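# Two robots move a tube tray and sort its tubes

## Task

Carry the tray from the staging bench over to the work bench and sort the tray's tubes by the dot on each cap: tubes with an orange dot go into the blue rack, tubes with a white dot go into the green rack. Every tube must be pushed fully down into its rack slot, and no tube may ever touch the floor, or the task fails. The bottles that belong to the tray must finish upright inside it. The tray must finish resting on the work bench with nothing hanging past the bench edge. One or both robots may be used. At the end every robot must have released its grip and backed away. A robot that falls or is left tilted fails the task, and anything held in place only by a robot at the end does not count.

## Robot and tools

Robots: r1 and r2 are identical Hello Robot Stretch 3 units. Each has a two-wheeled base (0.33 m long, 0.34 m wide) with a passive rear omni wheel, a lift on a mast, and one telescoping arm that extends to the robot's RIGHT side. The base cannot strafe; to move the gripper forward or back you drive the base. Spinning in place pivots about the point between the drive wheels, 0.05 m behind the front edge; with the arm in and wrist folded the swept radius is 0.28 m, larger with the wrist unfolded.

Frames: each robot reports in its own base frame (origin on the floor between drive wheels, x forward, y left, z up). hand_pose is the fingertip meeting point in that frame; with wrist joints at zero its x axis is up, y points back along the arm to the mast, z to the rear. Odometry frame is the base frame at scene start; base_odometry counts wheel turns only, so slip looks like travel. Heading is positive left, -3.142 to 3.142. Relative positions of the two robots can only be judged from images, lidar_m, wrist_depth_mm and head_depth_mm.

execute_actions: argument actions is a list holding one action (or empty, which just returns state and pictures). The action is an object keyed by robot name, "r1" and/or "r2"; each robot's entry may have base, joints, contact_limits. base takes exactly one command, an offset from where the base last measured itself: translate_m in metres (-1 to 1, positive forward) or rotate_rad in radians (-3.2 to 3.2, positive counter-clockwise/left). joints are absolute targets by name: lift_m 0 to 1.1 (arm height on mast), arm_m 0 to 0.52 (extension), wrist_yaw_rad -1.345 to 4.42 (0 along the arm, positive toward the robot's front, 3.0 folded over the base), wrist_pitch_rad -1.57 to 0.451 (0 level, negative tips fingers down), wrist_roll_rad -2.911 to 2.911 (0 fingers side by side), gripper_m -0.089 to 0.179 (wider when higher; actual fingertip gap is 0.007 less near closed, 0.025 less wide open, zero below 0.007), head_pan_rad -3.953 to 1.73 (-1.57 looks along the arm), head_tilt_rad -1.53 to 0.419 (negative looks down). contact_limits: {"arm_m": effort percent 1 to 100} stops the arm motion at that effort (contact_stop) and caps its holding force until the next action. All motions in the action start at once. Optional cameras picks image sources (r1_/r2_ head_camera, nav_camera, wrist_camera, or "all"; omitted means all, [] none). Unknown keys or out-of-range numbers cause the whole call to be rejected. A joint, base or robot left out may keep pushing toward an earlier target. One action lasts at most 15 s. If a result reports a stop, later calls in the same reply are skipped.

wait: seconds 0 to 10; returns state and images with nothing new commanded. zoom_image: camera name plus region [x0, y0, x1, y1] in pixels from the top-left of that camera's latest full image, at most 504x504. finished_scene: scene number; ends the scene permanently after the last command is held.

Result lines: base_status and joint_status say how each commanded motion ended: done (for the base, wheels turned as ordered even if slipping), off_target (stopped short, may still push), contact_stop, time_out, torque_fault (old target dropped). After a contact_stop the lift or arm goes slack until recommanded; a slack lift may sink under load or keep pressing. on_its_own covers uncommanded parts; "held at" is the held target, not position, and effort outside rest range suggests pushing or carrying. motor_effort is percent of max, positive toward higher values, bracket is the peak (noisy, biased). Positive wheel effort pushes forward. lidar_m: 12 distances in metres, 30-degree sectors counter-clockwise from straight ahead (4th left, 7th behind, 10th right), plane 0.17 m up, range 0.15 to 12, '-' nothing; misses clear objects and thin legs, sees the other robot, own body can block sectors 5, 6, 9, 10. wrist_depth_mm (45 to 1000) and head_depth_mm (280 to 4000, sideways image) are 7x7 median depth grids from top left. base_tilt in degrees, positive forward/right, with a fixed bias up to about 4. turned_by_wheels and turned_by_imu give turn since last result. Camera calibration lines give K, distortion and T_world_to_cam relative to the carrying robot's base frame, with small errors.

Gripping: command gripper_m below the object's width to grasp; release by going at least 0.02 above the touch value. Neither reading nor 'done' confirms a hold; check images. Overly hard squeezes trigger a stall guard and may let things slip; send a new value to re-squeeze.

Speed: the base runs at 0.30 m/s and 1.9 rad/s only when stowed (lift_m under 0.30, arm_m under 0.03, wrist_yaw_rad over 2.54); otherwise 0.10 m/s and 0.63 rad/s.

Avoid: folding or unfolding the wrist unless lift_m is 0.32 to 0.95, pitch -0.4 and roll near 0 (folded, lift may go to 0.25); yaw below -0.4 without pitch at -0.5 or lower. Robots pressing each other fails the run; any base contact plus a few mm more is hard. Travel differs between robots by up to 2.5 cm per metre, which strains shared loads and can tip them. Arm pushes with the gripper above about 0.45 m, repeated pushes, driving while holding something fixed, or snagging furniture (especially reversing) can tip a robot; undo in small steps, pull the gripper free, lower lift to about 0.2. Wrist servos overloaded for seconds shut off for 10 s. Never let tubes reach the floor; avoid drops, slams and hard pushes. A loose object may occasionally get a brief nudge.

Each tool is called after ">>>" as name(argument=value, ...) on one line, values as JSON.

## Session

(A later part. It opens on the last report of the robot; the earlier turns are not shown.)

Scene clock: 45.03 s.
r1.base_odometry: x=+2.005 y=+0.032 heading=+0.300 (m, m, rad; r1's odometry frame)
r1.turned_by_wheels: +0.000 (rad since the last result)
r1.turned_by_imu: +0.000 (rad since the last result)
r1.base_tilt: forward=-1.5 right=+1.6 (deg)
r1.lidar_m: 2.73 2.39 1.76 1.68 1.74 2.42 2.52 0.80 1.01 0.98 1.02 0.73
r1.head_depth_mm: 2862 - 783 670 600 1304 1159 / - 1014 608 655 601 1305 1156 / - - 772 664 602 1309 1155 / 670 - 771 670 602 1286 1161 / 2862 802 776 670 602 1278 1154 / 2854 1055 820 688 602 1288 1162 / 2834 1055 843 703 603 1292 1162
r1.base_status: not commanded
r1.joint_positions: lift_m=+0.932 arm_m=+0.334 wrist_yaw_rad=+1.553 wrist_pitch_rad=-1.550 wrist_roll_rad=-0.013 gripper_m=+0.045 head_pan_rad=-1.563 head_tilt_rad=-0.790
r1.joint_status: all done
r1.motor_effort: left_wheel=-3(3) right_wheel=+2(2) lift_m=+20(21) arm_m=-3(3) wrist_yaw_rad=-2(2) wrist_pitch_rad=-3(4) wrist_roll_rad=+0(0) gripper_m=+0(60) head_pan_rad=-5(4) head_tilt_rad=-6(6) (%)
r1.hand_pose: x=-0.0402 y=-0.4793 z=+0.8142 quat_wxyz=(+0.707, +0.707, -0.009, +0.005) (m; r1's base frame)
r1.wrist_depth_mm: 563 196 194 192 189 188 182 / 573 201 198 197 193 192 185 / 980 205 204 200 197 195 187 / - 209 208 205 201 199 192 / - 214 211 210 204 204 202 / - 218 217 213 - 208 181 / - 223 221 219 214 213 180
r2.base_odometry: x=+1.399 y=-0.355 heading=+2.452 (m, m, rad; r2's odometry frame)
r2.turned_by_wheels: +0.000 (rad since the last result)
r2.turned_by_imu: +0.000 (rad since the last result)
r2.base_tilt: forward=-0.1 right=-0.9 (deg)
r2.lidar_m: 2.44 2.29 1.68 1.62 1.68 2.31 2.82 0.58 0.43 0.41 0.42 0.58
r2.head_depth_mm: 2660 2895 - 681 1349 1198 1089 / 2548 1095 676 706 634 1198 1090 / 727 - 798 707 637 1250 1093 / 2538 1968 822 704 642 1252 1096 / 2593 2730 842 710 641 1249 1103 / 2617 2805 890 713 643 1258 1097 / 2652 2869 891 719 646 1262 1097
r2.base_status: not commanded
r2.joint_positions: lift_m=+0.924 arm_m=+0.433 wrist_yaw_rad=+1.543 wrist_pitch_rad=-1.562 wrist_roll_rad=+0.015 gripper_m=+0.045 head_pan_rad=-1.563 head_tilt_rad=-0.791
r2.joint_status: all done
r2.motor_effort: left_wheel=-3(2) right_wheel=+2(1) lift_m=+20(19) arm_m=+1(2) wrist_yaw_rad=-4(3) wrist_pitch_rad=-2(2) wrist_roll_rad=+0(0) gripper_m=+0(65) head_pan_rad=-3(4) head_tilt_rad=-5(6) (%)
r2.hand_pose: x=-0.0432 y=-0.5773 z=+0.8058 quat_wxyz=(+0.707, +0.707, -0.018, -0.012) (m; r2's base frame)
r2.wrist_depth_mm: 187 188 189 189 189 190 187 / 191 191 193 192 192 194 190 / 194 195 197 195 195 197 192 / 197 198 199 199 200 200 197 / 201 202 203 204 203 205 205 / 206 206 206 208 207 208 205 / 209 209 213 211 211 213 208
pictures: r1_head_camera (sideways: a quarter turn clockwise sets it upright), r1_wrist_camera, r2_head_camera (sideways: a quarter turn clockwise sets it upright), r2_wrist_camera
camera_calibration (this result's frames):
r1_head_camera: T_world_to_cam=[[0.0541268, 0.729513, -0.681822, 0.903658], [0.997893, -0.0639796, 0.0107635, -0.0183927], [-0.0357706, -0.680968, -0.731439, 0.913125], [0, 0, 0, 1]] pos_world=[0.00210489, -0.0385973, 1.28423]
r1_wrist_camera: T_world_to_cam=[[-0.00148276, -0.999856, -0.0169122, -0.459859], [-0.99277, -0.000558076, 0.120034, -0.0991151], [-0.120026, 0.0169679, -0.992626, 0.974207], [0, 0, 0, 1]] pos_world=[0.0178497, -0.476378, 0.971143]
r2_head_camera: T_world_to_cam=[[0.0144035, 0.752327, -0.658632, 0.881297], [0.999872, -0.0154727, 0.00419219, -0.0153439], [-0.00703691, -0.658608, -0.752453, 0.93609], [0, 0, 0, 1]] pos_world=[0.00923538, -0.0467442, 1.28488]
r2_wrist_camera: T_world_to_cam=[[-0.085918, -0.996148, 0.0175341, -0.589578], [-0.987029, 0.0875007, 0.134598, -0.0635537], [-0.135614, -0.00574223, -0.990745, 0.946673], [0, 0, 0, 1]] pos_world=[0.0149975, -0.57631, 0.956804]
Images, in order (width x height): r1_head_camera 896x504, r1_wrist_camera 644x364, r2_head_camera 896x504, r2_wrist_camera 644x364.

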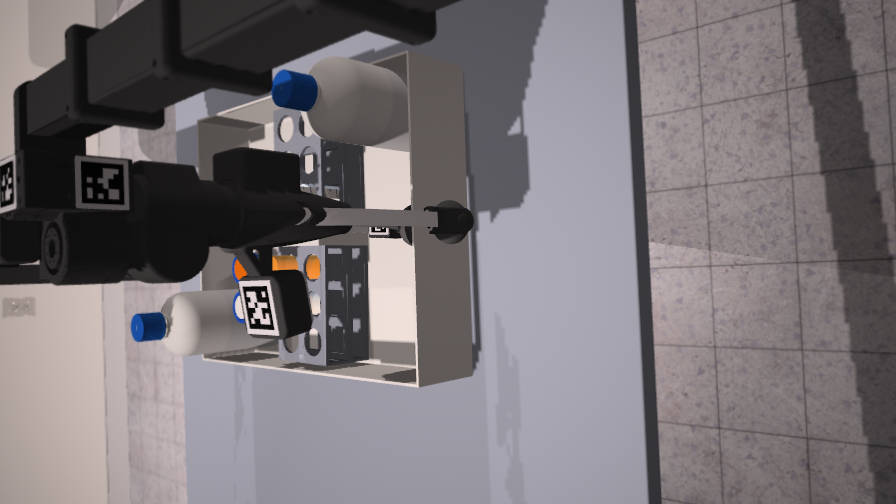

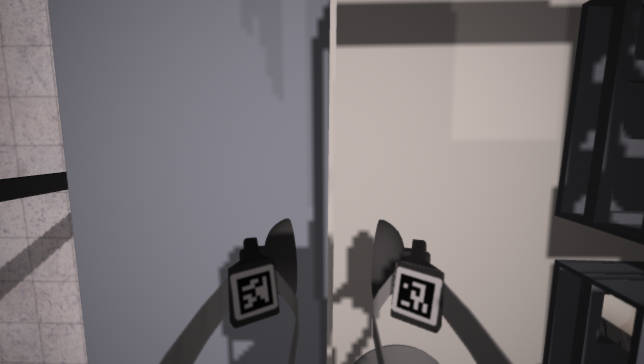

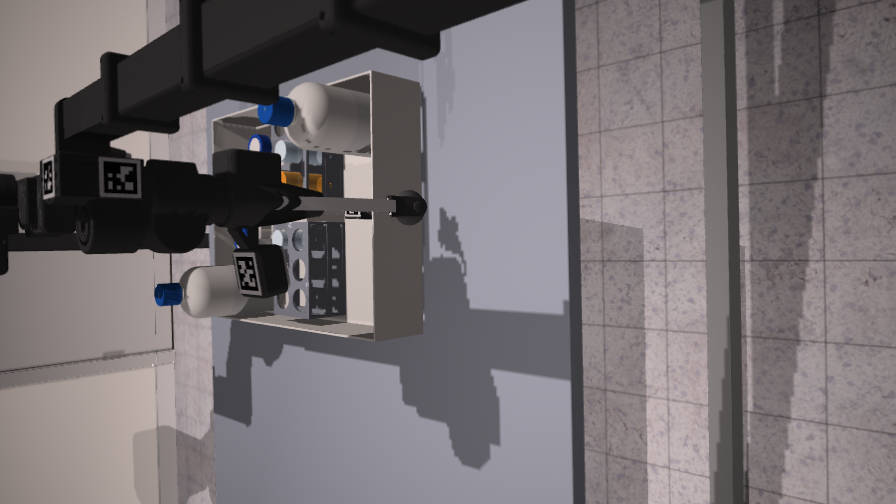

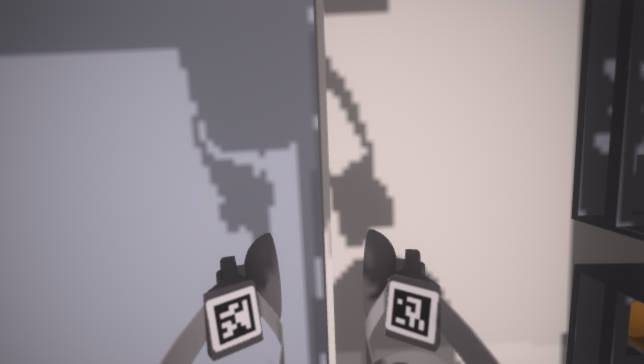

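>>> execute_actions(actions=[{"r1":{"joints":{"gripper_m":-0.06}},"r2":{"joints":{"gripper_m":-0.06,"arm_m":0.436}}}], cameras=[])

>>> execute_actions(actions=[{"r1":{"joints":{"lift_m":0.957}},"r2":{"joints":{"lift_m":0.949}}}], cameras=["r1_head_camera","r1_wrist_camera","r2_head_camera","r2_wrist_camera"])

Scene clock: 46.87 s.
r1.base_odometry: x=+2.005 y=+0.032 heading=+0.300 (m, m, rad; r1's odometry frame)
r1.turned_by_wheels: +0.000 (rad since the last result)
r1.turned_by_imu: +0.000 (rad since the last result)
r1.base_tilt: forward=-1.5 right=+1.7 (deg)
r1.lidar_m: 2.73 2.39 1.76 1.68 1.75 2.42 2.52 0.80 1.02 0.98 1.02 0.73
r1.head_depth_mm: 2854 - 772 669 601 1306 1157 / - 1016 603 655 601 1307 1155 / - - 767 665 601 1314 1155 / 666 - 768 662 601 1287 1163 / 2860 799 768 669 602 1284 1162 / 2866 1051 820 686 603 1286 1162 / 2876 1051 844 705 602 1285 1163
r1.base_status: not commanded
r1.joint_positions: lift_m=+0.932 arm_m=+0.334 wrist_yaw_rad=+1.551 wrist_pitch_rad=-1.549 wrist_roll_rad=-0.013 gripper_m=-0.059 head_pan_rad=-1.563 head_tilt_rad=-0.790
r1.joint_status: all done
r1.motor_effort: left_wheel=-3(3) right_wheel=+2(2) lift_m=+25(25) arm_m=-2(4) wrist_yaw_rad=-1(2) wrist_pitch_rad=-4(5) wrist_roll_rad=+0(0) gripper_m=-21(98) head_pan_rad=-3(3) head_tilt_rad=-6(6) (%)
r1.hand_pose: x=-0.0400 y=-0.4792 z=+0.8139 quat_wxyz=(+0.707, +0.707, -0.010, +0.005) (m; r1's base frame)
r1.wrist_depth_mm: 565 196 193 191 185 184 179 / 575 200 198 195 190 189 183 / 973 204 202 199 193 192 185 / 984 209 207 204 197 197 189 / - 214 211 206 203 201 198 / - 218 217 - 206 204 194 / - 224 221 218 210 208 177
r2.base_odometry: x=+1.399 y=-0.355 heading=+2.452 (m, m, rad; r2's odometry frame)
r2.turned_by_wheels: +0.000 (rad since the last result)
r2.turned_by_imu: +0.000 (rad since the last result)
r2.base_tilt: forward=+0.0 right=-0.7 (deg)
r2.lidar_m: 2.43 2.29 1.68 1.62 1.68 2.31 2.82 0.58 0.42 0.41 0.43 0.58
r2.head_depth_mm: 2641 2912 - 685 1350 1191 1084 / 2561 1101 677 702 637 1197 1087 / 730 - 796 704 637 1240 1095 / 2537 1972 819 703 638 1254 1098 / 2645 2727 841 705 641 1255 1103 / 2658 2830 885 713 644 1260 1099 / 2618 2887 889 720 646 1258 1106
r2.base_status: not commanded
r2.joint_positions: lift_m=+0.923 arm_m=+0.436 wrist_yaw_rad=+1.543 wrist_pitch_rad=-1.558 wrist_roll_rad=+0.015 gripper_m=-0.058 head_pan_rad=-1.563 head_tilt_rad=-0.791
r2.joint_status: all done
r2.motor_effort: left_wheel=-2(3) right_wheel=+1(2) lift_m=+27(27) arm_m=+2(6) wrist_yaw_rad=-3(3) wrist_pitch_rad=-2(3) wrist_roll_rad=+0(0) gripper_m=-30(100) head_pan_rad=-4(3) head_tilt_rad=-5(5) (%)
r2.hand_pose: x=-0.0423 y=-0.5803 z=+0.8055 quat_wxyz=(+0.707, +0.707, -0.019, -0.011) (m; r2's base frame)
r2.wrist_depth_mm: 187 187 188 184 185 186 183 / 190 191 192 189 189 190 186 / 194 195 195 193 192 194 189 / 197 198 199 196 196 197 193 / 200 201 203 200 200 201 201 / 204 206 206 - 203 204 201 / 208 210 209 208 207 209 203
pictures: none
No camera images: the call's "cameras" was empty. Leave "cameras" out to get every camera's image.

Scene clock: 47.87 s.
r1.base_odometry: x=+2.005 y=+0.032 heading=+0.300 (m, m, rad; r1's odometry frame)
r1.turned_by_wheels: +0.000 (rad since the last result)
r1.turned_by_imu: +0.000 (rad since the last result)
r1.base_tilt: forward=-1.4 right=+1.7 (deg)
r1.lidar_m: 2.73 2.39 1.76 1.68 1.75 2.43 2.52 0.80 1.01 0.98 1.01 0.73
r1.head_depth_mm: - - 815 684 600 1305 1161 / - 999 595 655 601 1309 1158 / - - 743 655 601 1306 1159 / - 890 750 655 602 1278 1162 / 2859 782 751 653 603 1292 1160 / 2847 1057 820 687 603 1287 1165 / 2825 1056 842 704 602 1285 1162
r1.base_status: not commanded
r1.joint_positions: lift_m=+0.957 arm_m=+0.334 wrist_yaw_rad=+1.551 wrist_pitch_rad=-1.549 wrist_roll_rad=-0.013 gripper_m=-0.056 head_pan_rad=-1.563 head_tilt_rad=-0.790
r1.joint_status: all done
r1.motor_effort: left_wheel=-3(3) right_wheel=+2(2) lift_m=+31(31) arm_m=-3(3) wrist_yaw_rad=-1(1) wrist_pitch_rad=-4(4) wrist_roll_rad=+0(0) gripper_m=-20(21) head_pan_rad=-4(4) head_tilt_rad=-6(7) (%)
r1.hand_pose: x=-0.0400 y=-0.4792 z=+0.8385 quat_wxyz=(+0.707, +0.707, -0.010, +0.005) (m; r1's base frame)
r1.wrist_depth_mm: 953 219 216 216 187 185 180 / 979 224 222 218 191 189 182 / - 229 226 225 194 192 185 / - 234 232 229 197 196 189 / - 240 238 219 201 201 199 / - 244 241 - 205 205 196 / - 250 247 246 210 209 177
r2.base_odometry: x=+1.399 y=-0.355 heading=+2.452 (m, m, rad; r2's odometry frame)
r2.turned_by_wheels: +0.000 (rad since the last result)
r2.turned_by_imu: +0.000 (rad since the last result)
r2.base_tilt: forward=-0.1 right=-0.7 (deg)
r2.lidar_m: 2.43 2.30 1.68 1.62 1.68 2.31 2.82 0.58 0.43 0.41 0.43 0.58
r2.head_depth_mm: 2588 - 858 705 1348 1196 1089 / 2552 1095 663 704 635 1196 1097 / - - 777 703 637 1251 1093 / 2587 2863 803 705 639 1252 1096 / 2637 2719 826 705 641 1256 1100 / 2626 2871 887 714 642 1254 1103 / 2625 2840 890 714 644 1253 1097
r2.base_status: not commanded
r2.joint_positions: lift_m=+0.948 arm_m=+0.436 wrist_yaw_rad=+1.543 wrist_pitch_rad=-1.558 wrist_roll_rad=+0.015 gripper_m=-0.055 head_pan_rad=-1.563 head_tilt_rad=-0.791
r2.joint_status: all done
r2.motor_effort: left_wheel=-3(3) right_wheel=+2(3) lift_m=+55(59) arm_m=+1(1) wrist_yaw_rad=-3(4) wrist_pitch_rad=-2(3) wrist_roll_rad=+0(0) gripper_m=-28(30) head_pan_rad=-3(4) head_tilt_rad=-5(5) (%)
r2.hand_pose: x=-0.0423 y=-0.5803 z=+0.8304 quat_wxyz=(+0.707, +0.707, -0.019, -0.011) (m; r2's base frame)
r2.wrist_depth_mm: 210 212 213 185 185 186 183 / 214 215 217 189 188 189 186 / 218 219 220 193 193 194 188 / 221 223 224 196 196 197 192 / 226 228 228 200 200 201 202 / 231 232 232 - 204 204 202 / 235 236 236 208 207 208 203
pictures: r1_head_camera (sideways: a quarter turn clockwise sets it upright), r1_wrist_camera, r2_head_camera (sideways: a quarter turn clockwise sets it upright), r2_wrist_camera
camera_calibration (this result's frames):
r1_head_camera: T_world_to_cam=[[0.0541268, 0.729512, -0.681822, 0.903658], [0.997893, -0.0639796, 0.0107635, -0.0183927], [-0.0357706, -0.680969, -0.731438, 0.913124], [0, 0, 0, 1]] pos_world=[0.00210489, -0.0385973, 1.28423]
r1_wrist_camera: T_world_to_cam=[[-0.00298776, -0.999853, -0.0168997, -0.459422], [-0.99286, 0.000950777, 0.119279, -0.100488], [-0.119246, 0.0171354, -0.992717, 0.998556], [0, 0, 0, 1]] pos_world=[0.01793, -0.476369, 0.995505]
r2_head_camera: T_world_to_cam=[[0.0144032, 0.752327, -0.658632, 0.881297], [0.999872, -0.0154723, 0.00419219, -0.0153439], [-0.00703667, -0.658608, -0.752453, 0.93609], [0, 0, 0, 1]] pos_world=[0.0092354, -0.0467442, 1.28488]
r2_wrist_camera: T_world_to_cam=[[-0.0860519, -0.99614, 0.0173416, -0.592789], [-0.987462, 0.0875886, 0.13133, -0.0630172], [-0.132341, -0.00582299, -0.991187, 0.971604], [0, 0, 0, 1]] pos_world=[0.0153457, -0.579324, 0.981597]
Images, in order (width x height): r1_head_camera 896x504, r1_wrist_camera 644x364, r2_head_camera 896x504, r2_wrist_camera 644x364.

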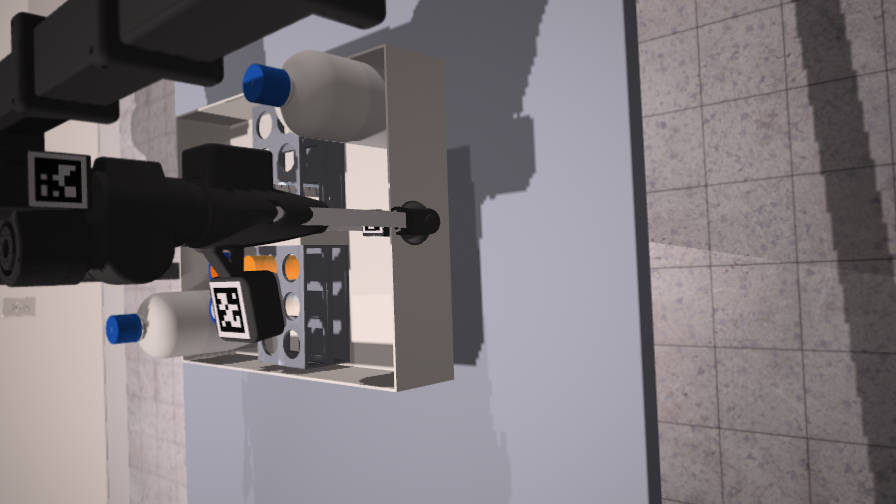

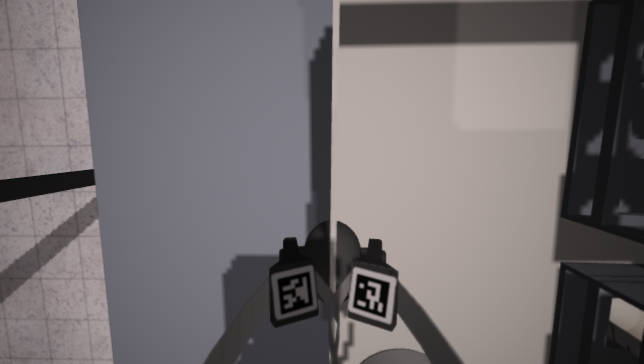

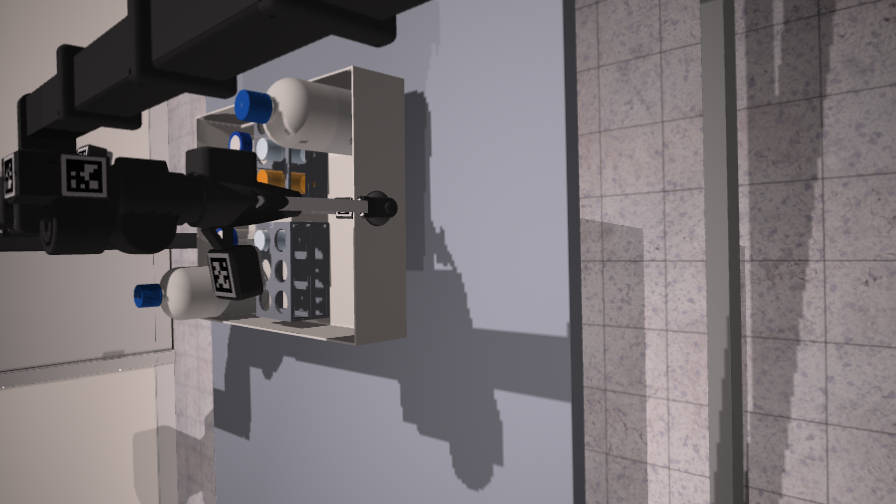

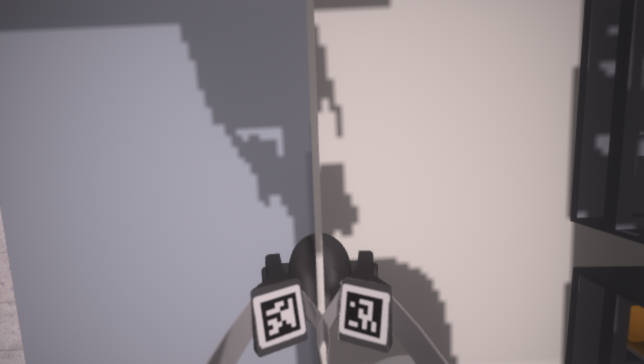

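Holds well. Lift and drive (~3.2 m total).

>>> execute_actions(actions=[{"r1":{"base":{"translate_m":-0.5},"joints":{"lift_m":1.057}},"r2":{"base":{"translate_m":0.5},"joints":{"lift_m":1.049}}}], cameras=["r1_wrist_camera","r2_head_camera"])

Scene clock: 54.57 s.
r1.base_odometry: x=+1.527 y=-0.115 heading=+0.300 (m, m, rad; r1's odometry frame)
r1.turned_by_wheels: +0.000 (rad since the last result)
r1.turned_by_imu: +0.003 (rad since the last result)
r1.base_tilt: forward=-1.5 right=+1.7 (deg)
r1.lidar_m: 3.22 2.39 1.74 1.67 1.77 2.44 2.03 2.22 0.40 0.98 1.02 1.20
r1.head_depth_mm: 2915 528 581 700 599 828 1155 / 2839 535 559 701 602 1301 1129 / - 669 576 700 602 1279 1156 / 1351 680 574 701 602 1278 1162 / 692 668 570 702 602 1288 1160 / 2770 948 594 701 603 1285 1158 / 2807 1053 841 702 602 1282 1157
r1.base_status: done
r1.joint_positions: lift_m=+1.057 arm_m=+0.334 wrist_yaw_rad=+1.551 wrist_pitch_rad=-1.547 wrist_roll_rad=-0.013 gripper_m=-0.056 head_pan_rad=-1.563 head_tilt_rad=-0.790
r1.joint_status: all done
r1.motor_effort: left_wheel=-3(9) right_wheel=+3(4) lift_m=+30(33) arm_m=-2(3) wrist_yaw_rad=-1(0) wrist_pitch_rad=-6(6) wrist_roll_rad=+0(0) gripper_m=-21(21) head_pan_rad=-4(3) head_tilt_rad=-7(6) (%)
r1.hand_pose: x=-0.0394 y=-0.4791 z=+0.9385 quat_wxyz=(+0.707, +0.707, -0.011, +0.006) (m; r1's base frame)
r1.wrist_depth_mm: - - 311 310 187 184 180 / - - 320 314 190 188 182 / - - 327 322 194 192 184 / - 339 332 327 198 195 189 / - - 339 336 202 200 197 / - - 347 - 206 205 180 / - - 358 356 210 209 177
r2.base_odometry: x=+1.014 y=-0.036 heading=+2.452 (m, m, rad; r2's odometry frame)
r2.turned_by_wheels: +0.000 (rad since the last result)
r2.turned_by_imu: -0.005 (rad since the last result)
r2.base_tilt: forward=+0.0 right=-0.7 (deg)
r2.lidar_m: 1.95 2.30 1.69 1.62 1.68 2.30 3.28 0.58 0.42 0.41 0.42 2.18
r2.head_depth_mm: 2656 2789 841 704 1349 1192 1087 / 2642 571 627 706 635 1201 1094 / - 725 793 707 636 1242 1091 / 2479 758 739 670 642 1254 1096 / 2555 774 646 710 640 1088 1101 / 2620 2801 1962 717 646 1257 1101 / 2646 2823 2180 1748 1421 1263 1102
r2.base_status: done
r2.joint_positions: lift_m=+1.048 arm_m=+0.436 wrist_yaw_rad=+1.543 wrist_pitch_rad=-1.555 wrist_roll_rad=+0.015 gripper_m=-0.043 head_pan_rad=-1.563 head_tilt_rad=-0.791
r2.joint_status: all done
r2.on_its_own: gripper_m is held at -0.044, not at your -0.060, by its stall guard, which is not easing now
r2.motor_effort: left_wheel=-2(2) right_wheel=+2(7) lift_m=+55(58) arm_m=+1(2) wrist_yaw_rad=-3(3) wrist_pitch_rad=-3(4) wrist_roll_rad=+0(0) gripper_m=-23(27) head_pan_rad=-4(3) head_tilt_rad=-5(6) (%)
r2.hand_pose: x=-0.0413 y=-0.5803 z=+0.9303 quat_wxyz=(+0.707, +0.707, -0.020, -0.010) (m; r2's base frame)
r2.wrist_depth_mm: - 308 309 186 186 186 182 / - 312 313 189 189 190 185 / - 319 312 192 192 193 189 / - 324 322 196 195 197 193 / - 331 331 200 200 200 202 / - 339 337 - 203 205 201 / - 344 343 208 207 209 203
pictures: r1_wrist_camera, r2_head_camera (sideways: a quarter turn clockwise sets it upright)
camera_calibration (this result's frames):
r1_wrist_camera: T_world_to_cam=[[-0.00308625, -0.999853, -0.0168624, -0.457733], [-0.993124, 0.00109125, 0.117061, -0.109704], [-0.117026, 0.0171078, -0.992982, 1.09819], [0, 0, 0, 1]] pos_world=[0.0181531, -0.476333, 1.0956]
r2_head_camera: T_world_to_cam=[[0.0144035, 0.752327, -0.658633, 0.881297], [0.999872, -0.0154727, 0.0041922, -0.0153439], [-0.00703691, -0.658608, -0.752453, 0.93609], [0, 0, 0, 1]] pos_world=[0.00923538, -0.0467442, 1.28488]
Images, in order (width x height): r1_wrist_camera 644x364, r2_head_camera 896x504.

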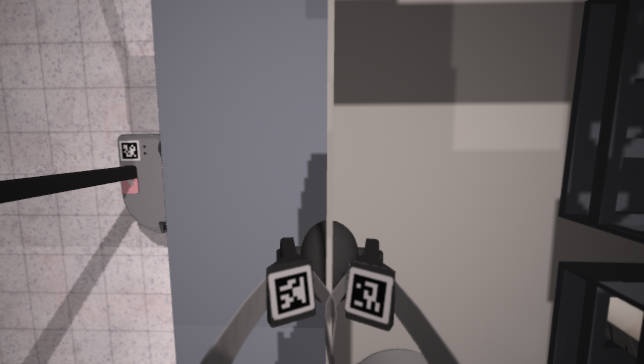

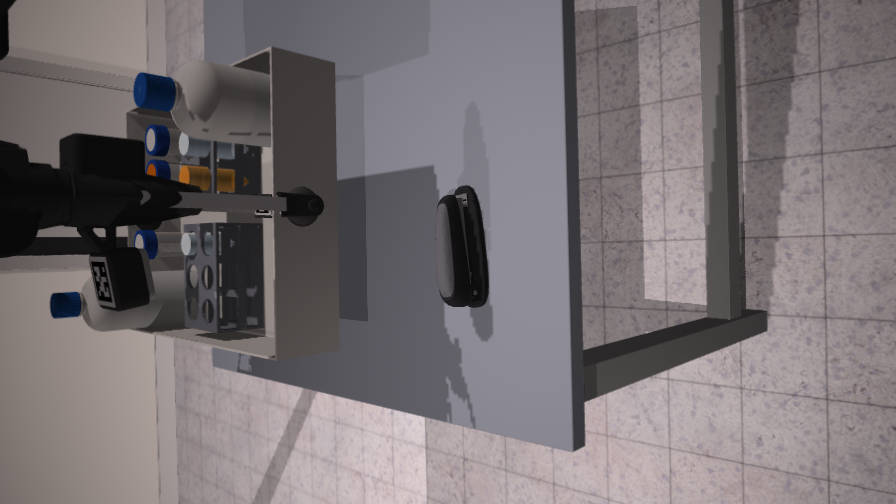

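>>> execute_actions(actions=[{"r1":{"base":{"rotate_rad":-0.01}},"r2":{"base":{"rotate_rad":0.011}}}], cameras=[])

>>> execute_actions(actions=[{"r1":{"base":{"translate_m":-0.9}},"r2":{"base":{"translate_m":0.904}}}], cameras=["r1_wrist_camera","r2_wrist_camera"])

Scene clock: 56.17 s.
r1.base_odometry: x=+1.527 y=-0.115 heading=+0.289 (m, m, rad; r1's odometry frame)
r1.turned_by_wheels: -0.010 (rad since the last result)
r1.turned_by_imu: -0.010 (rad since the last result)
r1.base_tilt: forward=-1.4 right=+1.7 (deg)
r1.lidar_m: 3.22 2.42 1.74 1.67 1.76 2.41 2.03 2.22 0.40 0.98 1.01 1.20
r1.head_depth_mm: 2948 531 582 701 601 823 1158 / 2842 527 560 701 601 1308 1140 / - 670 577 701 601 1304 1160 / 1373 679 573 703 602 1283 1161 / 694 668 568 701 601 1283 1159 / 2796 952 598 701 603 1281 1160 / 2835 1049 842 702 603 1278 1161
r1.base_status: done
r1.joint_positions: lift_m=+1.057 arm_m=+0.334 wrist_yaw_rad=+1.551 wrist_pitch_rad=-1.547 wrist_roll_rad=-0.013 gripper_m=-0.056 head_pan_rad=-1.563 head_tilt_rad=-0.790
r1.joint_status: not commanded
r1.motor_effort: left_wheel=-2(5) right_wheel=+1(5) lift_m=+31(31) arm_m=-2(2) wrist_yaw_rad=-1(0) wrist_pitch_rad=-6(8) wrist_roll_rad=+0(0) gripper_m=-20(21) head_pan_rad=-4(3) head_tilt_rad=-6(6) (%)
r1.hand_pose: x=-0.0395 y=-0.4791 z=+0.9385 quat_wxyz=(+0.707, +0.707, -0.010, +0.006) (m; r1's base frame)
r1.wrist_depth_mm: - - 315 311 187 185 179 / - - 318 318 190 189 182 / - - 325 322 194 192 184 / - 336 332 331 198 196 189 / - - 338 334 202 200 197 / - - 346 - 205 204 181 / - - 355 349 209 208 177
r2.base_odometry: x=+1.014 y=-0.036 heading=+2.463 (m, m, rad; r2's odometry frame)
r2.turned_by_wheels: +0.011 (rad since the last result)
r2.turned_by_imu: +0.010 (rad since the last result)
r2.base_tilt: forward=-0.1 right=-0.8 (deg)
r2.lidar_m: 1.95 2.28 1.68 1.62 1.68 2.33 3.28 0.58 0.43 0.41 0.42 2.18
r2.head_depth_mm: 2659 2773 841 702 633 1194 1089 / 2633 570 627 706 637 1193 1092 / - 722 797 707 640 1244 1095 / 2539 759 742 672 638 1244 1094 / 2546 780 647 715 643 1156 1097 / 2612 2822 2027 715 644 1255 1098 / 2637 2864 2170 1741 1434 1257 1103
r2.base_status: done
r2.joint_positions: lift_m=+1.048 arm_m=+0.436 wrist_yaw_rad=+1.541 wrist_pitch_rad=-1.555 wrist_roll_rad=+0.015 gripper_m=-0.043 head_pan_rad=-1.563 head_tilt_rad=-0.791
r2.joint_status: not commanded
r2.on_its_own: gripper_m is held at -0.044, not at your -0.060, by its stall guard, which is not easing now
r2.motor_effort: left_wheel=-3(6) right_wheel=+2(6) lift_m=+56(55) arm_m=+2(1) wrist_yaw_rad=-2(3) wrist_pitch_rad=-3(5) wrist_roll_rad=+0(0) gripper_m=-24(23) head_pan_rad=-3(4) head_tilt_rad=-5(5) (%)
r2.hand_pose: x=-0.0414 y=-0.5803 z=+0.9303 quat_wxyz=(+0.707, +0.707, -0.021, -0.010) (m; r2's base frame)
r2.wrist_depth_mm: - 308 309 186 185 186 183 / - 312 313 189 189 190 186 / - 319 312 193 193 193 189 / - 324 323 197 196 197 193 / - 330 331 200 200 201 201 / - 337 337 - 203 204 201 / - 342 344 209 207 208 202
pictures: none
No camera images: the call's "cameras" was empty. Leave "cameras" out to get every camera's image.

Scene clock: 66.83 s.
r1.base_odometry: x=+0.665 y=-0.372 heading=+0.289 (m, m, rad; r1's odometry frame)
r1.turned_by_wheels: +0.000 (rad since the last result)
r1.turned_by_imu: +0.005 (rad since the last result)
r1.base_tilt: forward=-1.4 right=+1.6 (deg)
r1.lidar_m: 2.08 2.41 1.76 1.70 1.76 2.42 2.55 1.15 3.14 1.40 1.15 0.71
r1.head_depth_mm: 2903 543 586 1735 1497 1309 1159 / 2866 527 561 1763 1494 1304 1156 / - 691 581 1744 1491 1307 1157 / 1359 666 578 1725 1501 1305 1161 / 695 669 572 1747 1487 1314 1162 / 2775 2363 584 1743 1503 1307 1163 / 2838 2646 2101 1737 1492 1307 1161
r1.base_status: done
r1.joint_positions: lift_m=+1.057 arm_m=+0.334 wrist_yaw_rad=+1.551 wrist_pitch_rad=-1.544 wrist_roll_rad=-0.015 gripper_m=-0.056 head_pan_rad=-1.563 head_tilt_rad=-0.790
r1.joint_status: not commanded
r1.motor_effort: left_wheel=-1(5) right_wheel=+2(2) lift_m=+30(31) arm_m=-2(2) wrist_yaw_rad=-1(1) wrist_pitch_rad=-7(7) wrist_roll_rad=+1(1) gripper_m=-19(21) head_pan_rad=-5(4) head_tilt_rad=-6(7) (%)
r1.hand_pose: x=-0.0387 y=-0.4791 z=+0.9385 quat_wxyz=(+0.707, +0.707, -0.011, +0.007) (m; r1's base frame)
r1.wrist_depth_mm: - - - - 188 185 180 / - - - - 191 189 182 / - - - - 195 193 186 / - - - - 197 196 191 / - - - - 202 201 200 / - - - - 206 204 191 / - - - - 210 208 177
r2.base_odometry: x=+0.310 y=+0.531 heading=+2.463 (m, m, rad; r2's odometry frame)
r2.turned_by_wheels: +0.000 (rad since the last result)
r2.turned_by_imu: -0.010 (rad since the last result)
r2.base_tilt: forward=-0.1 right=-0.7 (deg)
r2.lidar_m: 1.61 2.29 1.68 1.62 1.68 2.31 1.62 0.83 1.27 1.40 1.46 1.09
r2.head_depth_mm: 2643 2775 2053 1715 1445 1240 1085 / 2645 576 632 1734 1439 1243 1090 / - 724 1707 1725 1450 1251 1095 / 2521 759 740 1653 1443 1252 1093 / 2568 778 726 1735 1453 1250 1097 / 2639 2883 2154 1741 1461 1258 1100 / 2668 2834 2179 1735 1465 1258 1096
r2.base_status: done
r2.joint_positions: lift_m=+1.048 arm_m=+0.436 wrist_yaw_rad=+1.541 wrist_pitch_rad=-1.553 wrist_roll_rad=+0.015 gripper_m=-0.043 head_pan_rad=-1.563 head_tilt_rad=-0.791
r2.joint_status: not commanded
r2.on_its_own: gripper_m is held at -0.044, not at your -0.060, by its stall guard, which is not easing now
r2.motor_effort: left_wheel=-2(2) right_wheel=+0(6) lift_m=+55(55) arm_m=+2(2) wrist_yaw_rad=-1(1) wrist_pitch_rad=-4(4) wrist_roll_rad=+0(0) gripper_m=-22(24) head_pan_rad=-5(2) head_tilt_rad=-5(5) (%)
r2.hand_pose: x=-0.0408 y=-0.5803 z=+0.9303 quat_wxyz=(+0.707, +0.707, -0.022, -0.009) (m; r2's base frame)
r2.wrist_depth_mm: - - - 186 186 187 183 / - - - 189 189 191 187 / - - - 193 193 194 189 / - - - 196 196 197 193 / - - - 199 200 201 202 / - - - - 204 205 202 / - - - 208 207 208 203
pictures: r1_wrist_camera, r2_wrist_camera
camera_calibration (this result's frames):
r1_wrist_camera: T_world_to_cam=[[-0.00109701, -0.999859, -0.0167652, -0.457739], [-0.993452, -0.000825723, 0.114251, -0.10727], [-0.114248, 0.0167807, -0.99331, 1.09848], [0, 0, 0, 1]] pos_world=[0.0184304, -0.476197, 1.09572]
r2_wrist_camera: T_world_to_cam=[[-0.0877101, -0.996001, 0.0169982, -0.594075], [-0.98808, 0.0891544, 0.125499, -0.0683329], [-0.126512, -0.00578811, -0.991948, 1.07177], [0, 0, 0, 1]] pos_world=[0.0159673, -0.579404, 1.08182]
Images, in order (width x height): r1_wrist_camera 644x364, r2_wrist_camera 644x364.

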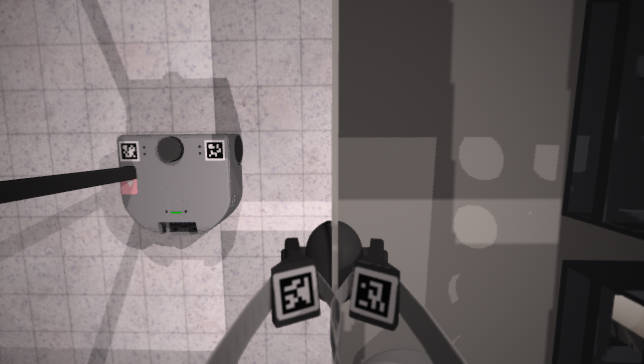

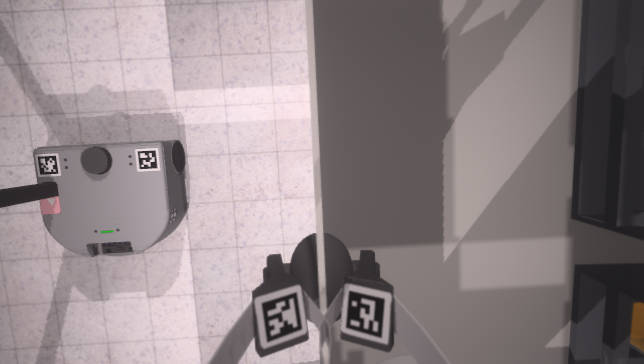

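>>> execute_actions(actions=[{"r1":{"base":{"rotate_rad":-0.004}},"r2":{"base":{"rotate_rad":0.011}}}], cameras=[])

>>> execute_actions(actions=[{"r1":{"base":{"translate_m":-0.9}},"r2":{"base":{"translate_m":0.908},"joints":{"head_pan_rad":-1.1,"head_tilt_rad":-0.6}}}], cameras=["r1_wrist_camera","r2_wrist_camera","r2_head_camera","r2_nav_camera"])

Scene clock: 68.30 s.
r1.base_odometry: x=+0.665 y=-0.372 heading=+0.285 (m, m, rad; r1's odometry frame)
r1.turned_by_wheels: -0.004 (rad since the last result)
r1.turned_by_imu: -0.004 (rad since the last result)
r1.base_tilt: forward=-1.5 right=+1.8 (deg)
r1.lidar_m: 2.07 2.42 1.76 1.70 1.76 2.41 2.55 1.15 3.16 1.40 1.15 0.71
r1.head_depth_mm: 2894 537 587 1734 1494 1305 1156 / 2880 529 562 1738 1491 1306 1159 / - 692 580 1726 1498 1310 1157 / 1359 666 576 1716 1499 1302 1162 / 695 668 572 1758 1491 1307 1160 / 2807 2374 597 1748 1500 1311 1159 / 2822 2649 2097 1751 1497 1308 1159
r1.base_status: done
r1.joint_positions: lift_m=+1.057 arm_m=+0.334 wrist_yaw_rad=+1.551 wrist_pitch_rad=-1.546 wrist_roll_rad=-0.015 gripper_m=-0.056 head_pan_rad=-1.563 head_tilt_rad=-0.790
r1.joint_status: not commanded
r1.motor_effort: left_wheel=-2(6) right_wheel=+2(4) lift_m=+30(30) arm_m=-2(2) wrist_yaw_rad=+0(1) wrist_pitch_rad=-6(9) wrist_roll_rad=+1(1) gripper_m=-19(20) head_pan_rad=-4(4) head_tilt_rad=-7(6) (%)
r1.hand_pose: x=-0.0392 y=-0.4791 z=+0.9385 quat_wxyz=(+0.707, +0.707, -0.010, +0.007) (m; r1's base frame)
r1.wrist_depth_mm: - - - - 187 186 180 / - - - - 191 188 183 / - - - - 194 192 185 / - - - - 199 197 189 / - - - - 201 201 199 / - - - - 206 205 193 / - - - - 208 209 177
r2.base_odometry: x=+0.310 y=+0.531 heading=+2.474 (m, m, rad; r2's odometry frame)
r2.turned_by_wheels: +0.011 (rad since the last result)
r2.turned_by_imu: +0.010 (rad since the last result)
r2.base_tilt: forward=-0.1 right=-0.7 (deg)
r2.lidar_m: 1.69 2.26 1.67 1.61 1.69 2.33 1.56 0.82 1.27 1.40 1.45 1.09
r2.head_depth_mm: 2652 2753 2031 1715 1448 1241 1089 / 2654 572 628 1716 1447 1241 1090 / - 716 1714 1683 1448 1250 1091 / 2570 757 740 1657 1448 1248 1098 / 2543 799 741 1735 1450 1250 1098 / 2649 2854 2187 1737 1460 1251 1092 / 2630 2850 2162 1757 1459 1257 1100
r2.base_status: done
r2.joint_positions: lift_m=+1.048 arm_m=+0.436 wrist_yaw_rad=+1.541 wrist_pitch_rad=-1.556 wrist_roll_rad=+0.015 gripper_m=-0.043 head_pan_rad=-1.563 head_tilt_rad=-0.791
r2.joint_status: not commanded
r2.on_its_own: gripper_m is held at -0.044, not at your -0.060, by its stall guard, which is not easing now
r2.motor_effort: left_wheel=-2(6) right_wheel=+2(6) lift_m=+55(55) arm_m=+1(2) wrist_yaw_rad=-2(2) wrist_pitch_rad=-4(4) wrist_roll_rad=+1(0) gripper_m=-22(22) head_pan_rad=-4(4) head_tilt_rad=-5(5) (%)
r2.hand_pose: x=-0.0418 y=-0.5803 z=+0.9303 quat_wxyz=(+0.707, +0.707, -0.020, -0.011) (m; r2's base frame)
r2.wrist_depth_mm: - - - 186 186 187 183 / - - - 190 189 190 187 / - - - 193 193 193 189 / - - - 197 196 197 193 / - - - 199 200 201 202 / - - - - 203 205 201 / - - - 208 208 208 204
pictures: none
No camera images: the call's "cameras" was empty. Leave "cameras" out to get every camera's image.

Scene clock: 78.73 s.
r1.base_odometry: x=-0.199 y=-0.625 heading=+0.285 (m, m, rad; r1's odometry frame)
r1.turned_by_wheels: +0.000 (rad since the last result)
r1.turned_by_imu: +0.007 (rad since the last result)
r1.base_tilt: forward=-1.5 right=+1.7 (deg)
r1.lidar_m: 1.56 2.36 1.76 1.70 1.77 2.42 1.66 1.38 0.39 0.99 3.16 1.81
r1.head_depth_mm: 2901 525 591 701 614 1242 1155 / 2826 531 563 1492 1494 1260 1127 / - 702 585 1663 1490 1306 1161 / 1391 668 581 1740 1493 1307 1158 / 693 668 578 1758 1491 1300 1161 / 2796 2368 675 1750 1492 1303 1158 / 2843 2620 2103 1754 1498 1307 1158
r1.base_status: done
r1.joint_positions: lift_m=+1.057 arm_m=+0.334 wrist_yaw_rad=+1.552 wrist_pitch_rad=-1.546 wrist_roll_rad=-0.014 gripper_m=-0.056 head_pan_rad=-1.563 head_tilt_rad=-0.790
r1.joint_status: not commanded
r1.motor_effort: left_wheel=-2(5) right_wheel=+2(3) lift_m=+31(31) arm_m=-2(2) wrist_yaw_rad=-1(1) wrist_pitch_rad=-6(7) wrist_roll_rad=+1(1) gripper_m=-21(21) head_pan_rad=-5(5) head_tilt_rad=-7(6) (%)
r1.hand_pose: x=-0.0391 y=-0.4791 z=+0.9385 quat_wxyz=(+0.707, +0.707, -0.010, +0.007) (m; r1's base frame)
r1.wrist_depth_mm: - - - - 187 186 180 / - - - - 191 189 184 / - - - - 195 193 186 / - - - - 198 197 190 / - - - - 202 200 199 / - - - - 207 205 197 / - - 354 351 211 209 176
r2.base_odometry: x=-0.403 y=+1.094 heading=+2.474 (m, m, rad; r2's odometry frame)
r2.turned_by_wheels: +0.000 (rad since the last result)
r2.turned_by_imu: -0.011 (rad since the last result)
r2.base_tilt: forward=+0.0 right=-0.6 (deg)
r2.lidar_m: 1.62 2.28 1.67 1.61 1.67 2.29 1.67 1.67 3.23 0.44 0.43 0.60
r2.head_depth_mm: 2473 2746 822 641 1573 1357 1156 / 2612 2908 2896 844 736 1335 1153 / 2701 3039 1225 857 691 692 1029 / 2811 3201 1233 886 690 1336 1107 / 2990 3358 1243 892 714 1378 1117 / 3096 3565 1258 894 751 1382 1173 / 3296 3791 1256 902 1564 1315 1175
r2.base_status: done
r2.joint_positions: lift_m=+1.048 arm_m=+0.436 wrist_yaw_rad=+1.542 wrist_pitch_rad=-1.555 wrist_roll_rad=+0.015 gripper_m=-0.043 head_pan_rad=-1.107 head_tilt_rad=-0.606
r2.joint_status: all done
r2.on_its_own: gripper_m is held at -0.044, not at your -0.060, by its stall guard, which is not easing now
r2.motor_effort: left_wheel=-2(2) right_wheel=+1(6) lift_m=+55(55) arm_m=+0(1) wrist_yaw_rad=-1(1) wrist_pitch_rad=-3(4) wrist_roll_rad=+0(0) gripper_m=-24(24) head_pan_rad=+2(40) head_tilt_rad=+4(23) (%)
r2.hand_pose: x=-0.0416 y=-0.5805 z=+0.9303 quat_wxyz=(+0.707, +0.707, -0.021, -0.010) (m; r2's base frame)
r2.wrist_depth_mm: - 308 309 186 186 187 184 / - 313 326 189 189 191 187 / - - - 194 192 193 190 / - - - 197 196 197 193 / - - - - 199 201 202 / - - - - 203 205 202 / - - - - 208 208 204
pictures: r1_wrist_camera, r2_head_camera (sideways: a quarter turn clockwise sets it upright), r2_nav_camera (sideways: a quarter turn counterclockwise sets it upright), r2_wrist_camera
camera_calibration (this result's frames):
r1_wrist_camera: T_world_to_cam=[[-0.0010788, -0.999858, -0.0168113, -0.457698], [-0.993258, -0.000877352, 0.115919, -0.109285], [-0.115918, 0.0168231, -0.993116, 1.09823], [0, 0, 0, 1]] pos_world=[0.0182626, -0.476205, 1.09565]
r2_head_camera: T_world_to_cam=[[-0.258636, 0.562308, -0.785441, 1.04823], [0.903995, 0.427462, 0.00835165, -0.0201757], [0.340442, -0.707875, -0.61888, 0.760239], [0, 0, 0, 1]] pos_world=[0.0305304, -0.0426483, 1.29399]
r2_nav_camera: T_world_to_cam=[[0.234981, -0.499653, 0.833745, -1.04652], [-0.910593, -0.413207, 0.00900984, 0.0512582], [0.340007, -0.761319, -0.552076, 0.67468], [0, 0, 0, 1]] pos_world=[0.0631911, 0.0119309, 1.24454]
r2_wrist_camera: T_world_to_cam=[[-0.0875295, -0.996014, 0.0171682, -0.594447], [-0.987721, 0.0890137, 0.128385, -0.0718186], [-0.129402, -0.00571992, -0.991576, 1.07131], [0, 0, 0, 1]] pos_world=[0.0156606, -0.579557, 1.08171]
Images, in order (width x height): r1_wrist_camera 644x364, r2_head_camera 896x504, r2_nav_camera 672x504, r2_wrist_camera 644x364.

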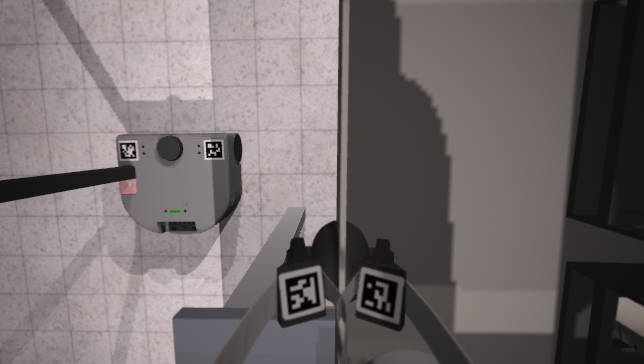

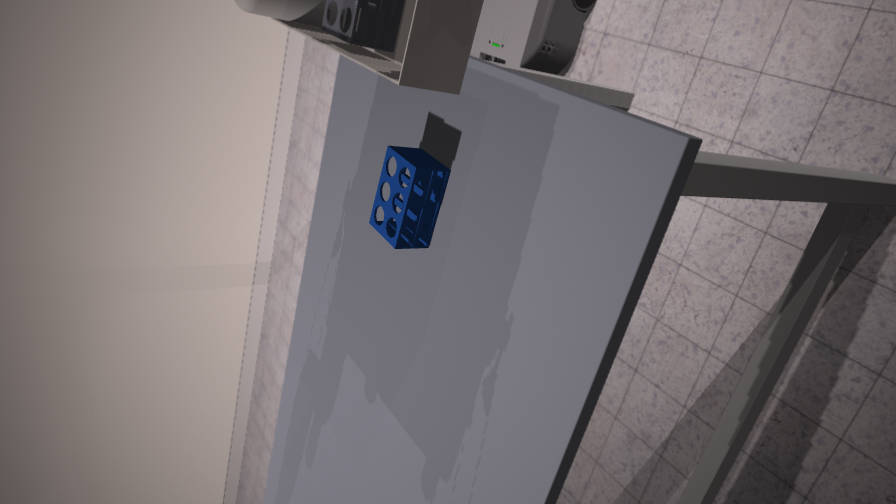

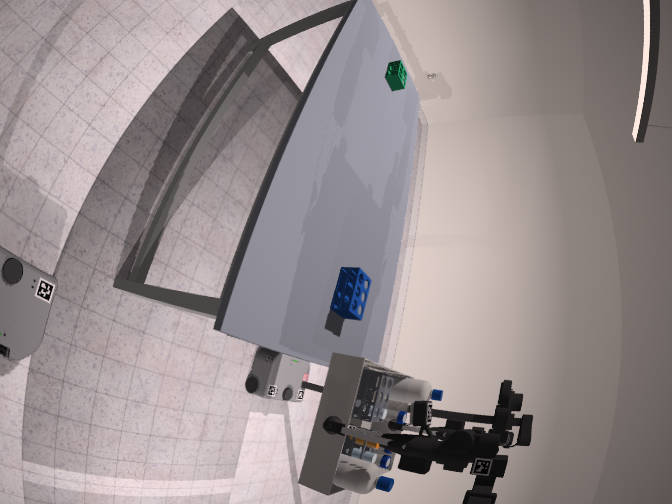

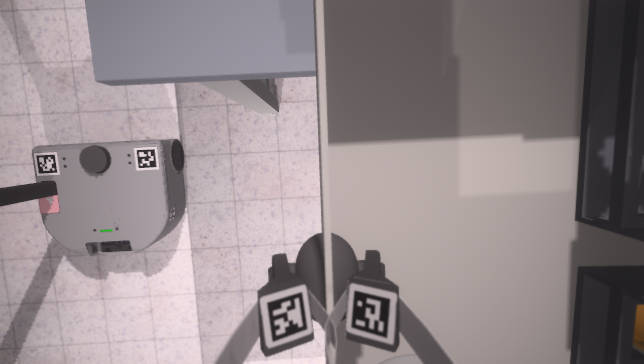

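>>> execute_actions(actions=[{"r1":{"base":{"translate_m":-0.95},"joints":{"head_pan_rad":-1.9,"head_tilt_rad":-0.65}},"r2":{"base":{"translate_m":0.96}}}], cameras=["r1_wrist_camera","r2_wrist_camera","r2_head_camera","r1_head_camera"])

>>> execute_actions(actions=[{"r1":{"joints":{"lift_m":0.935}},"r2":{"joints":{"lift_m":0.926}}}], cameras=[])

Scene clock: 90.23 s.
r1.base_odometry: x=-1.110 y=-0.892 heading=+0.285 (m, m, rad; r1's odometry frame)
r1.turned_by_wheels: +0.000 (rad since the last result)
r1.turned_by_imu: +0.007 (rad since the last result)
r1.base_tilt: forward=-1.5 right=+1.7 (deg)
r1.lidar_m: 2.49 2.40 1.76 1.70 1.77 2.45 2.77 0.75 1.00 0.97 1.01 0.77
r1.head_depth_mm: - - 1037 811 668 1359 1206 / - 3241 1035 811 667 1313 1209 / - 3398 1040 813 669 606 1209 / - 3266 963 746 668 580 1211 / 2929 3117 554 593 670 569 1214 / 2740 2967 694 581 672 569 1173 / - - 674 557 671 570 523
r1.base_status: done
r1.joint_positions: lift_m=+1.057 arm_m=+0.334 wrist_yaw_rad=+1.550 wrist_pitch_rad=-1.546 wrist_roll_rad=-0.011 gripper_m=-0.056 head_pan_rad=-1.893 head_tilt_rad=-0.655
r1.joint_status: all done
r1.motor_effort: left_wheel=-3(7) right_wheel=+3(4) lift_m=+31(31) arm_m=-2(2) wrist_yaw_rad=+0(2) wrist_pitch_rad=-6(7) wrist_roll_rad=-1(0) gripper_m=-19(21) head_pan_rad=-4(27) head_tilt_rad=+3(21) (%)
r1.hand_pose: x=-0.0392 y=-0.4791 z=+0.9385 quat_wxyz=(+0.707, +0.707, -0.012, +0.005) (m; r1's base frame)
r1.wrist_depth_mm: - - 312 309 187 186 180 / - - 319 316 190 189 183 / - - 327 322 194 193 186 / - 334 334 329 198 196 189 / - - 338 331 202 200 197 / - - 347 - 206 205 198 / - - 358 352 211 209 177
r2.base_odometry: x=-1.156 y=+1.688 heading=+2.473 (m, m, rad; r2's odometry frame)
r2.turned_by_wheels: +0.000 (rad since the last result)
r2.turned_by_imu: -0.012 (rad since the last result)
r2.base_tilt: forward=+0.1 right=-0.7 (deg)
r2.lidar_m: 2.67 2.30 1.67 1.61 1.67 2.28 2.60 0.60 0.44 0.42 0.44 0.59
r2.head_depth_mm: 2512 2758 829 635 684 580 1153 / 2610 2866 2892 848 688 610 1157 / 2755 3025 1228 882 689 1278 1161 / 2833 3213 1229 888 691 1330 1121 / 2970 3323 2993 895 697 1378 1122 / 3125 3538 2977 897 748 1344 1163 / 3075 3288 3053 903 837 1315 1175
r2.base_status: done
r2.joint_positions: lift_m=+1.048 arm_m=+0.436 wrist_yaw_rad=+1.542 wrist_pitch_rad=-1.556 wrist_roll_rad=+0.013 gripper_m=-0.043 head_pan_rad=-1.107 head_tilt_rad=-0.606
r2.joint_status: not commanded
r2.on_its_own: gripper_m is held at -0.044, not at your -0.060, by its stall guard, which is not easing now
r2.motor_effort: left_wheel=-1(1) right_wheel=-1(4) lift_m=+55(55) arm_m=+1(0) wrist_yaw_rad=-2(2) wrist_pitch_rad=-3(4) wrist_roll_rad=+1(1) gripper_m=-22(24) head_pan_rad=+6(5) head_tilt_rad=+3(4) (%)
r2.hand_pose: x=-0.0416 y=-0.5805 z=+0.9303 quat_wxyz=(+0.707, +0.707, -0.020, -0.010) (m; r2's base frame)
r2.wrist_depth_mm: - 306 309 185 186 186 184 / - 313 313 189 189 190 186 / - 317 321 193 193 193 189 / - 326 325 197 196 197 192 / - 330 331 199 200 201 201 / - 337 335 - 204 205 201 / - 346 343 209 207 209 203
pictures: r1_head_camera (sideways: a quarter turn clockwise sets it upright), r1_wrist_camera, r2_head_camera (sideways: a quarter turn clockwise sets it upright), r2_wrist_camera
camera_calibration (this result's frames):
r1_head_camera: T_world_to_cam=[[0.256257, 0.579503, -0.773633, 1.02208], [0.924119, -0.381566, 0.0202848, -0.030341], [-0.283437, -0.720127, -0.633309, 0.787001], [0, 0, 0, 1]] pos_world=[-0.0108109, -0.0371348, 1.28975]
r1_wrist_camera: T_world_to_cam=[[-0.00507687, -0.999845, -0.0168791, -0.457761], [-0.993232, 0.00308317, 0.116109, -0.107615], [-0.116039, 0.0173544, -0.993093, 1.09846], [0, 0, 0, 1]] pos_world=[0.0182536, -0.476421, 1.09564]
r2_head_camera: T_world_to_cam=[[-0.258643, 0.562281, -0.785458, 1.04825], [0.903982, 0.427489, 0.00835226, -0.0201764], [0.340471, -0.70788, -0.618859, 0.76021], [0, 0, 0, 1]] pos_world=[0.0305318, -0.0426478, 1.29399]
r2_wrist_camera: T_world_to_cam=[[-0.0858721, -0.996158, 0.0171958, -0.594492], [-0.98786, 0.0873741, 0.128448, -0.0728496], [-0.129457, -0.00595699, -0.991567, 1.07116], [0, 0, 0, 1]] pos_world=[0.015653, -0.579462, 1.0817]
Images, in order (width x height): r1_head_camera 896x504, r1_wrist_camera 644x364, r2_head_camera 896x504, r2_wrist_camera 644x364.

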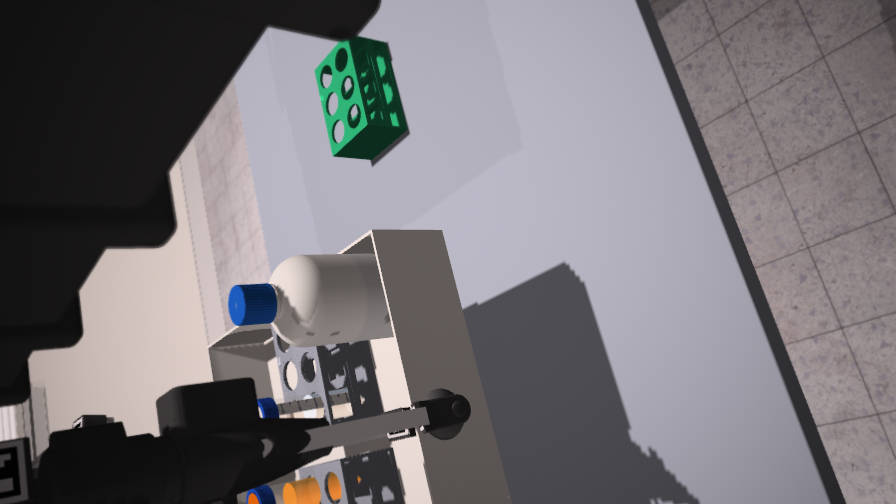

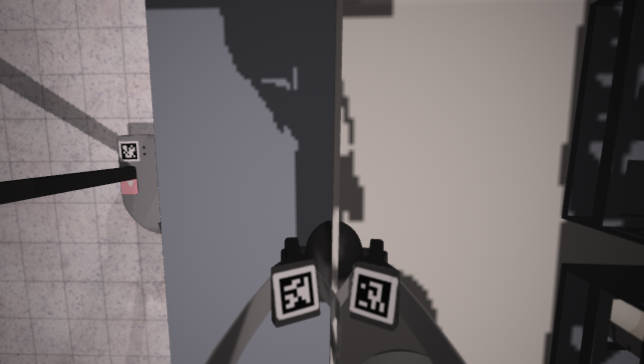

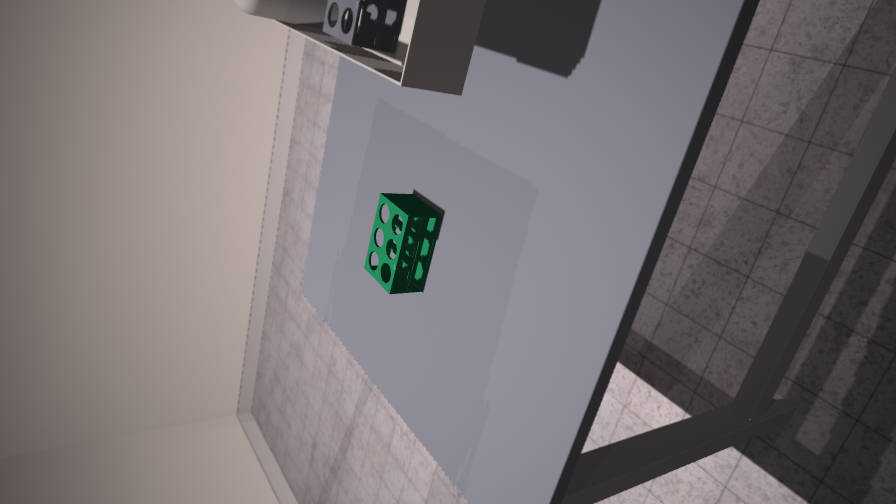

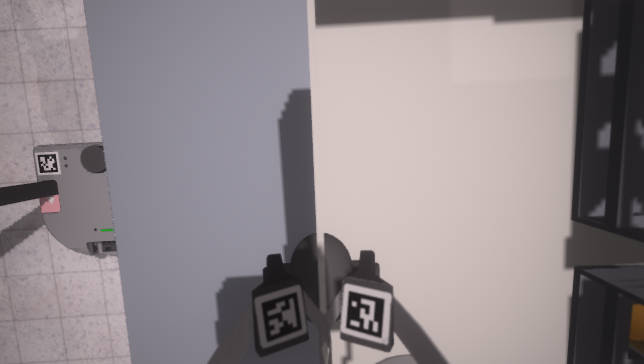

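Scene clock: 92.20 s.
r1.base_odometry: x=-1.110 y=-0.892 heading=+0.285 (m, m, rad; r1's odometry frame)
r1.turned_by_wheels: +0.000 (rad since the last result)
r1.turned_by_imu: +0.000 (rad since the last result)
r1.base_tilt: forward=-1.4 right=+1.7 (deg)
r1.lidar_m: 2.49 2.39 1.76 1.71 1.77 2.45 2.77 0.75 1.01 0.97 1.01 0.77
r1.head_depth_mm: 3347 3587 1035 862 - - 1187 / 3213 3470 1082 - - 1311 1214 / 3096 3389 1132 - 652 606 1211 / 2969 3233 - 644 669 580 1212 / 2848 3079 927 650 653 568 1214 / 2776 3041 1091 758 639 569 1173 / 2558 - - 748 626 569 524
r1.base_status: not commanded
r1.joint_positions: lift_m=+0.935 arm_m=+0.334 wrist_yaw_rad=+1.550 wrist_pitch_rad=-1.546 wrist_roll_rad=-0.011 gripper_m=-0.056 head_pan_rad=-1.893 head_tilt_rad=-0.655
r1.joint_status: all done
r1.motor_effort: left_wheel=-3(3) right_wheel=+3(3) lift_m=+25(28) arm_m=-2(2) wrist_yaw_rad=+0(0) wrist_pitch_rad=-6(6) wrist_roll_rad=-1(0) gripper_m=-19(20) head_pan_rad=-4(4) head_tilt_rad=+3(4) (%)
r1.hand_pose: x=-0.0392 y=-0.4791 z=+0.8168 quat_wxyz=(+0.707, +0.707, -0.012, +0.005) (m; r1's base frame)
r1.wrist_depth_mm: 201 199 198 194 186 185 180 / 206 203 202 198 191 189 184 / 595 209 205 202 195 193 186 / 215 212 210 207 198 197 190 / - 216 214 210 203 199 199 / - 221 218 - 205 204 197 / - 226 224 222 209 210 177
r2.base_odometry: x=-1.156 y=+1.688 heading=+2.473 (m, m, rad; r2's odometry frame)
r2.turned_by_wheels: +0.000 (rad since the last result)
r2.turned_by_imu: +0.000 (rad since the last result)
r2.base_tilt: forward=-0.1 right=-0.6 (deg)
r2.lidar_m: 2.66 2.29 1.67 1.61 1.67 2.27 2.60 0.60 0.44 0.42 0.44 0.59
r2.head_depth_mm: 2491 2732 2915 809 663 578 1150 / 2614 2927 2936 876 686 610 1157 / 2712 3037 1224 883 693 1269 1160 / 2854 3198 1234 886 694 1345 1118 / 2963 3312 2989 893 696 1378 1121 / 3145 3585 3023 894 748 1352 1170 / 3076 3379 3004 901 840 1321 1177
r2.base_status: not commanded
r2.joint_positions: lift_m=+0.926 arm_m=+0.436 wrist_yaw_rad=+1.542 wrist_pitch_rad=-1.556 wrist_roll_rad=+0.013 gripper_m=-0.043 head_pan_rad=-1.107 head_tilt_rad=-0.606
r2.joint_status: all done
r2.on_its_own: gripper_m is held at -0.044, not at your -0.060, by its stall guard, which is not easing now
r2.motor_effort: left_wheel=-1(1) right_wheel=+0(1) lift_m=+28(50) arm_m=+0(0) wrist_yaw_rad=-2(1) wrist_pitch_rad=-3(3) wrist_roll_rad=+1(0) gripper_m=-22(22) head_pan_rad=+6(5) head_tilt_rad=+4(4) (%)
r2.hand_pose: x=-0.0416 y=-0.5805 z=+0.8084 quat_wxyz=(+0.707, +0.707, -0.020, -0.010) (m; r2's base frame)
r2.wrist_depth_mm: 190 190 191 186 186 187 183 / 193 194 195 190 189 190 187 / 197 196 199 194 193 193 188 / 200 201 202 197 197 197 193 / 204 204 205 200 200 202 201 / 208 207 209 - 203 206 201 / 211 212 213 209 207 209 203
pictures: none
No camera images: the call's "cameras" was empty. Leave "cameras" out to get every camera's image.


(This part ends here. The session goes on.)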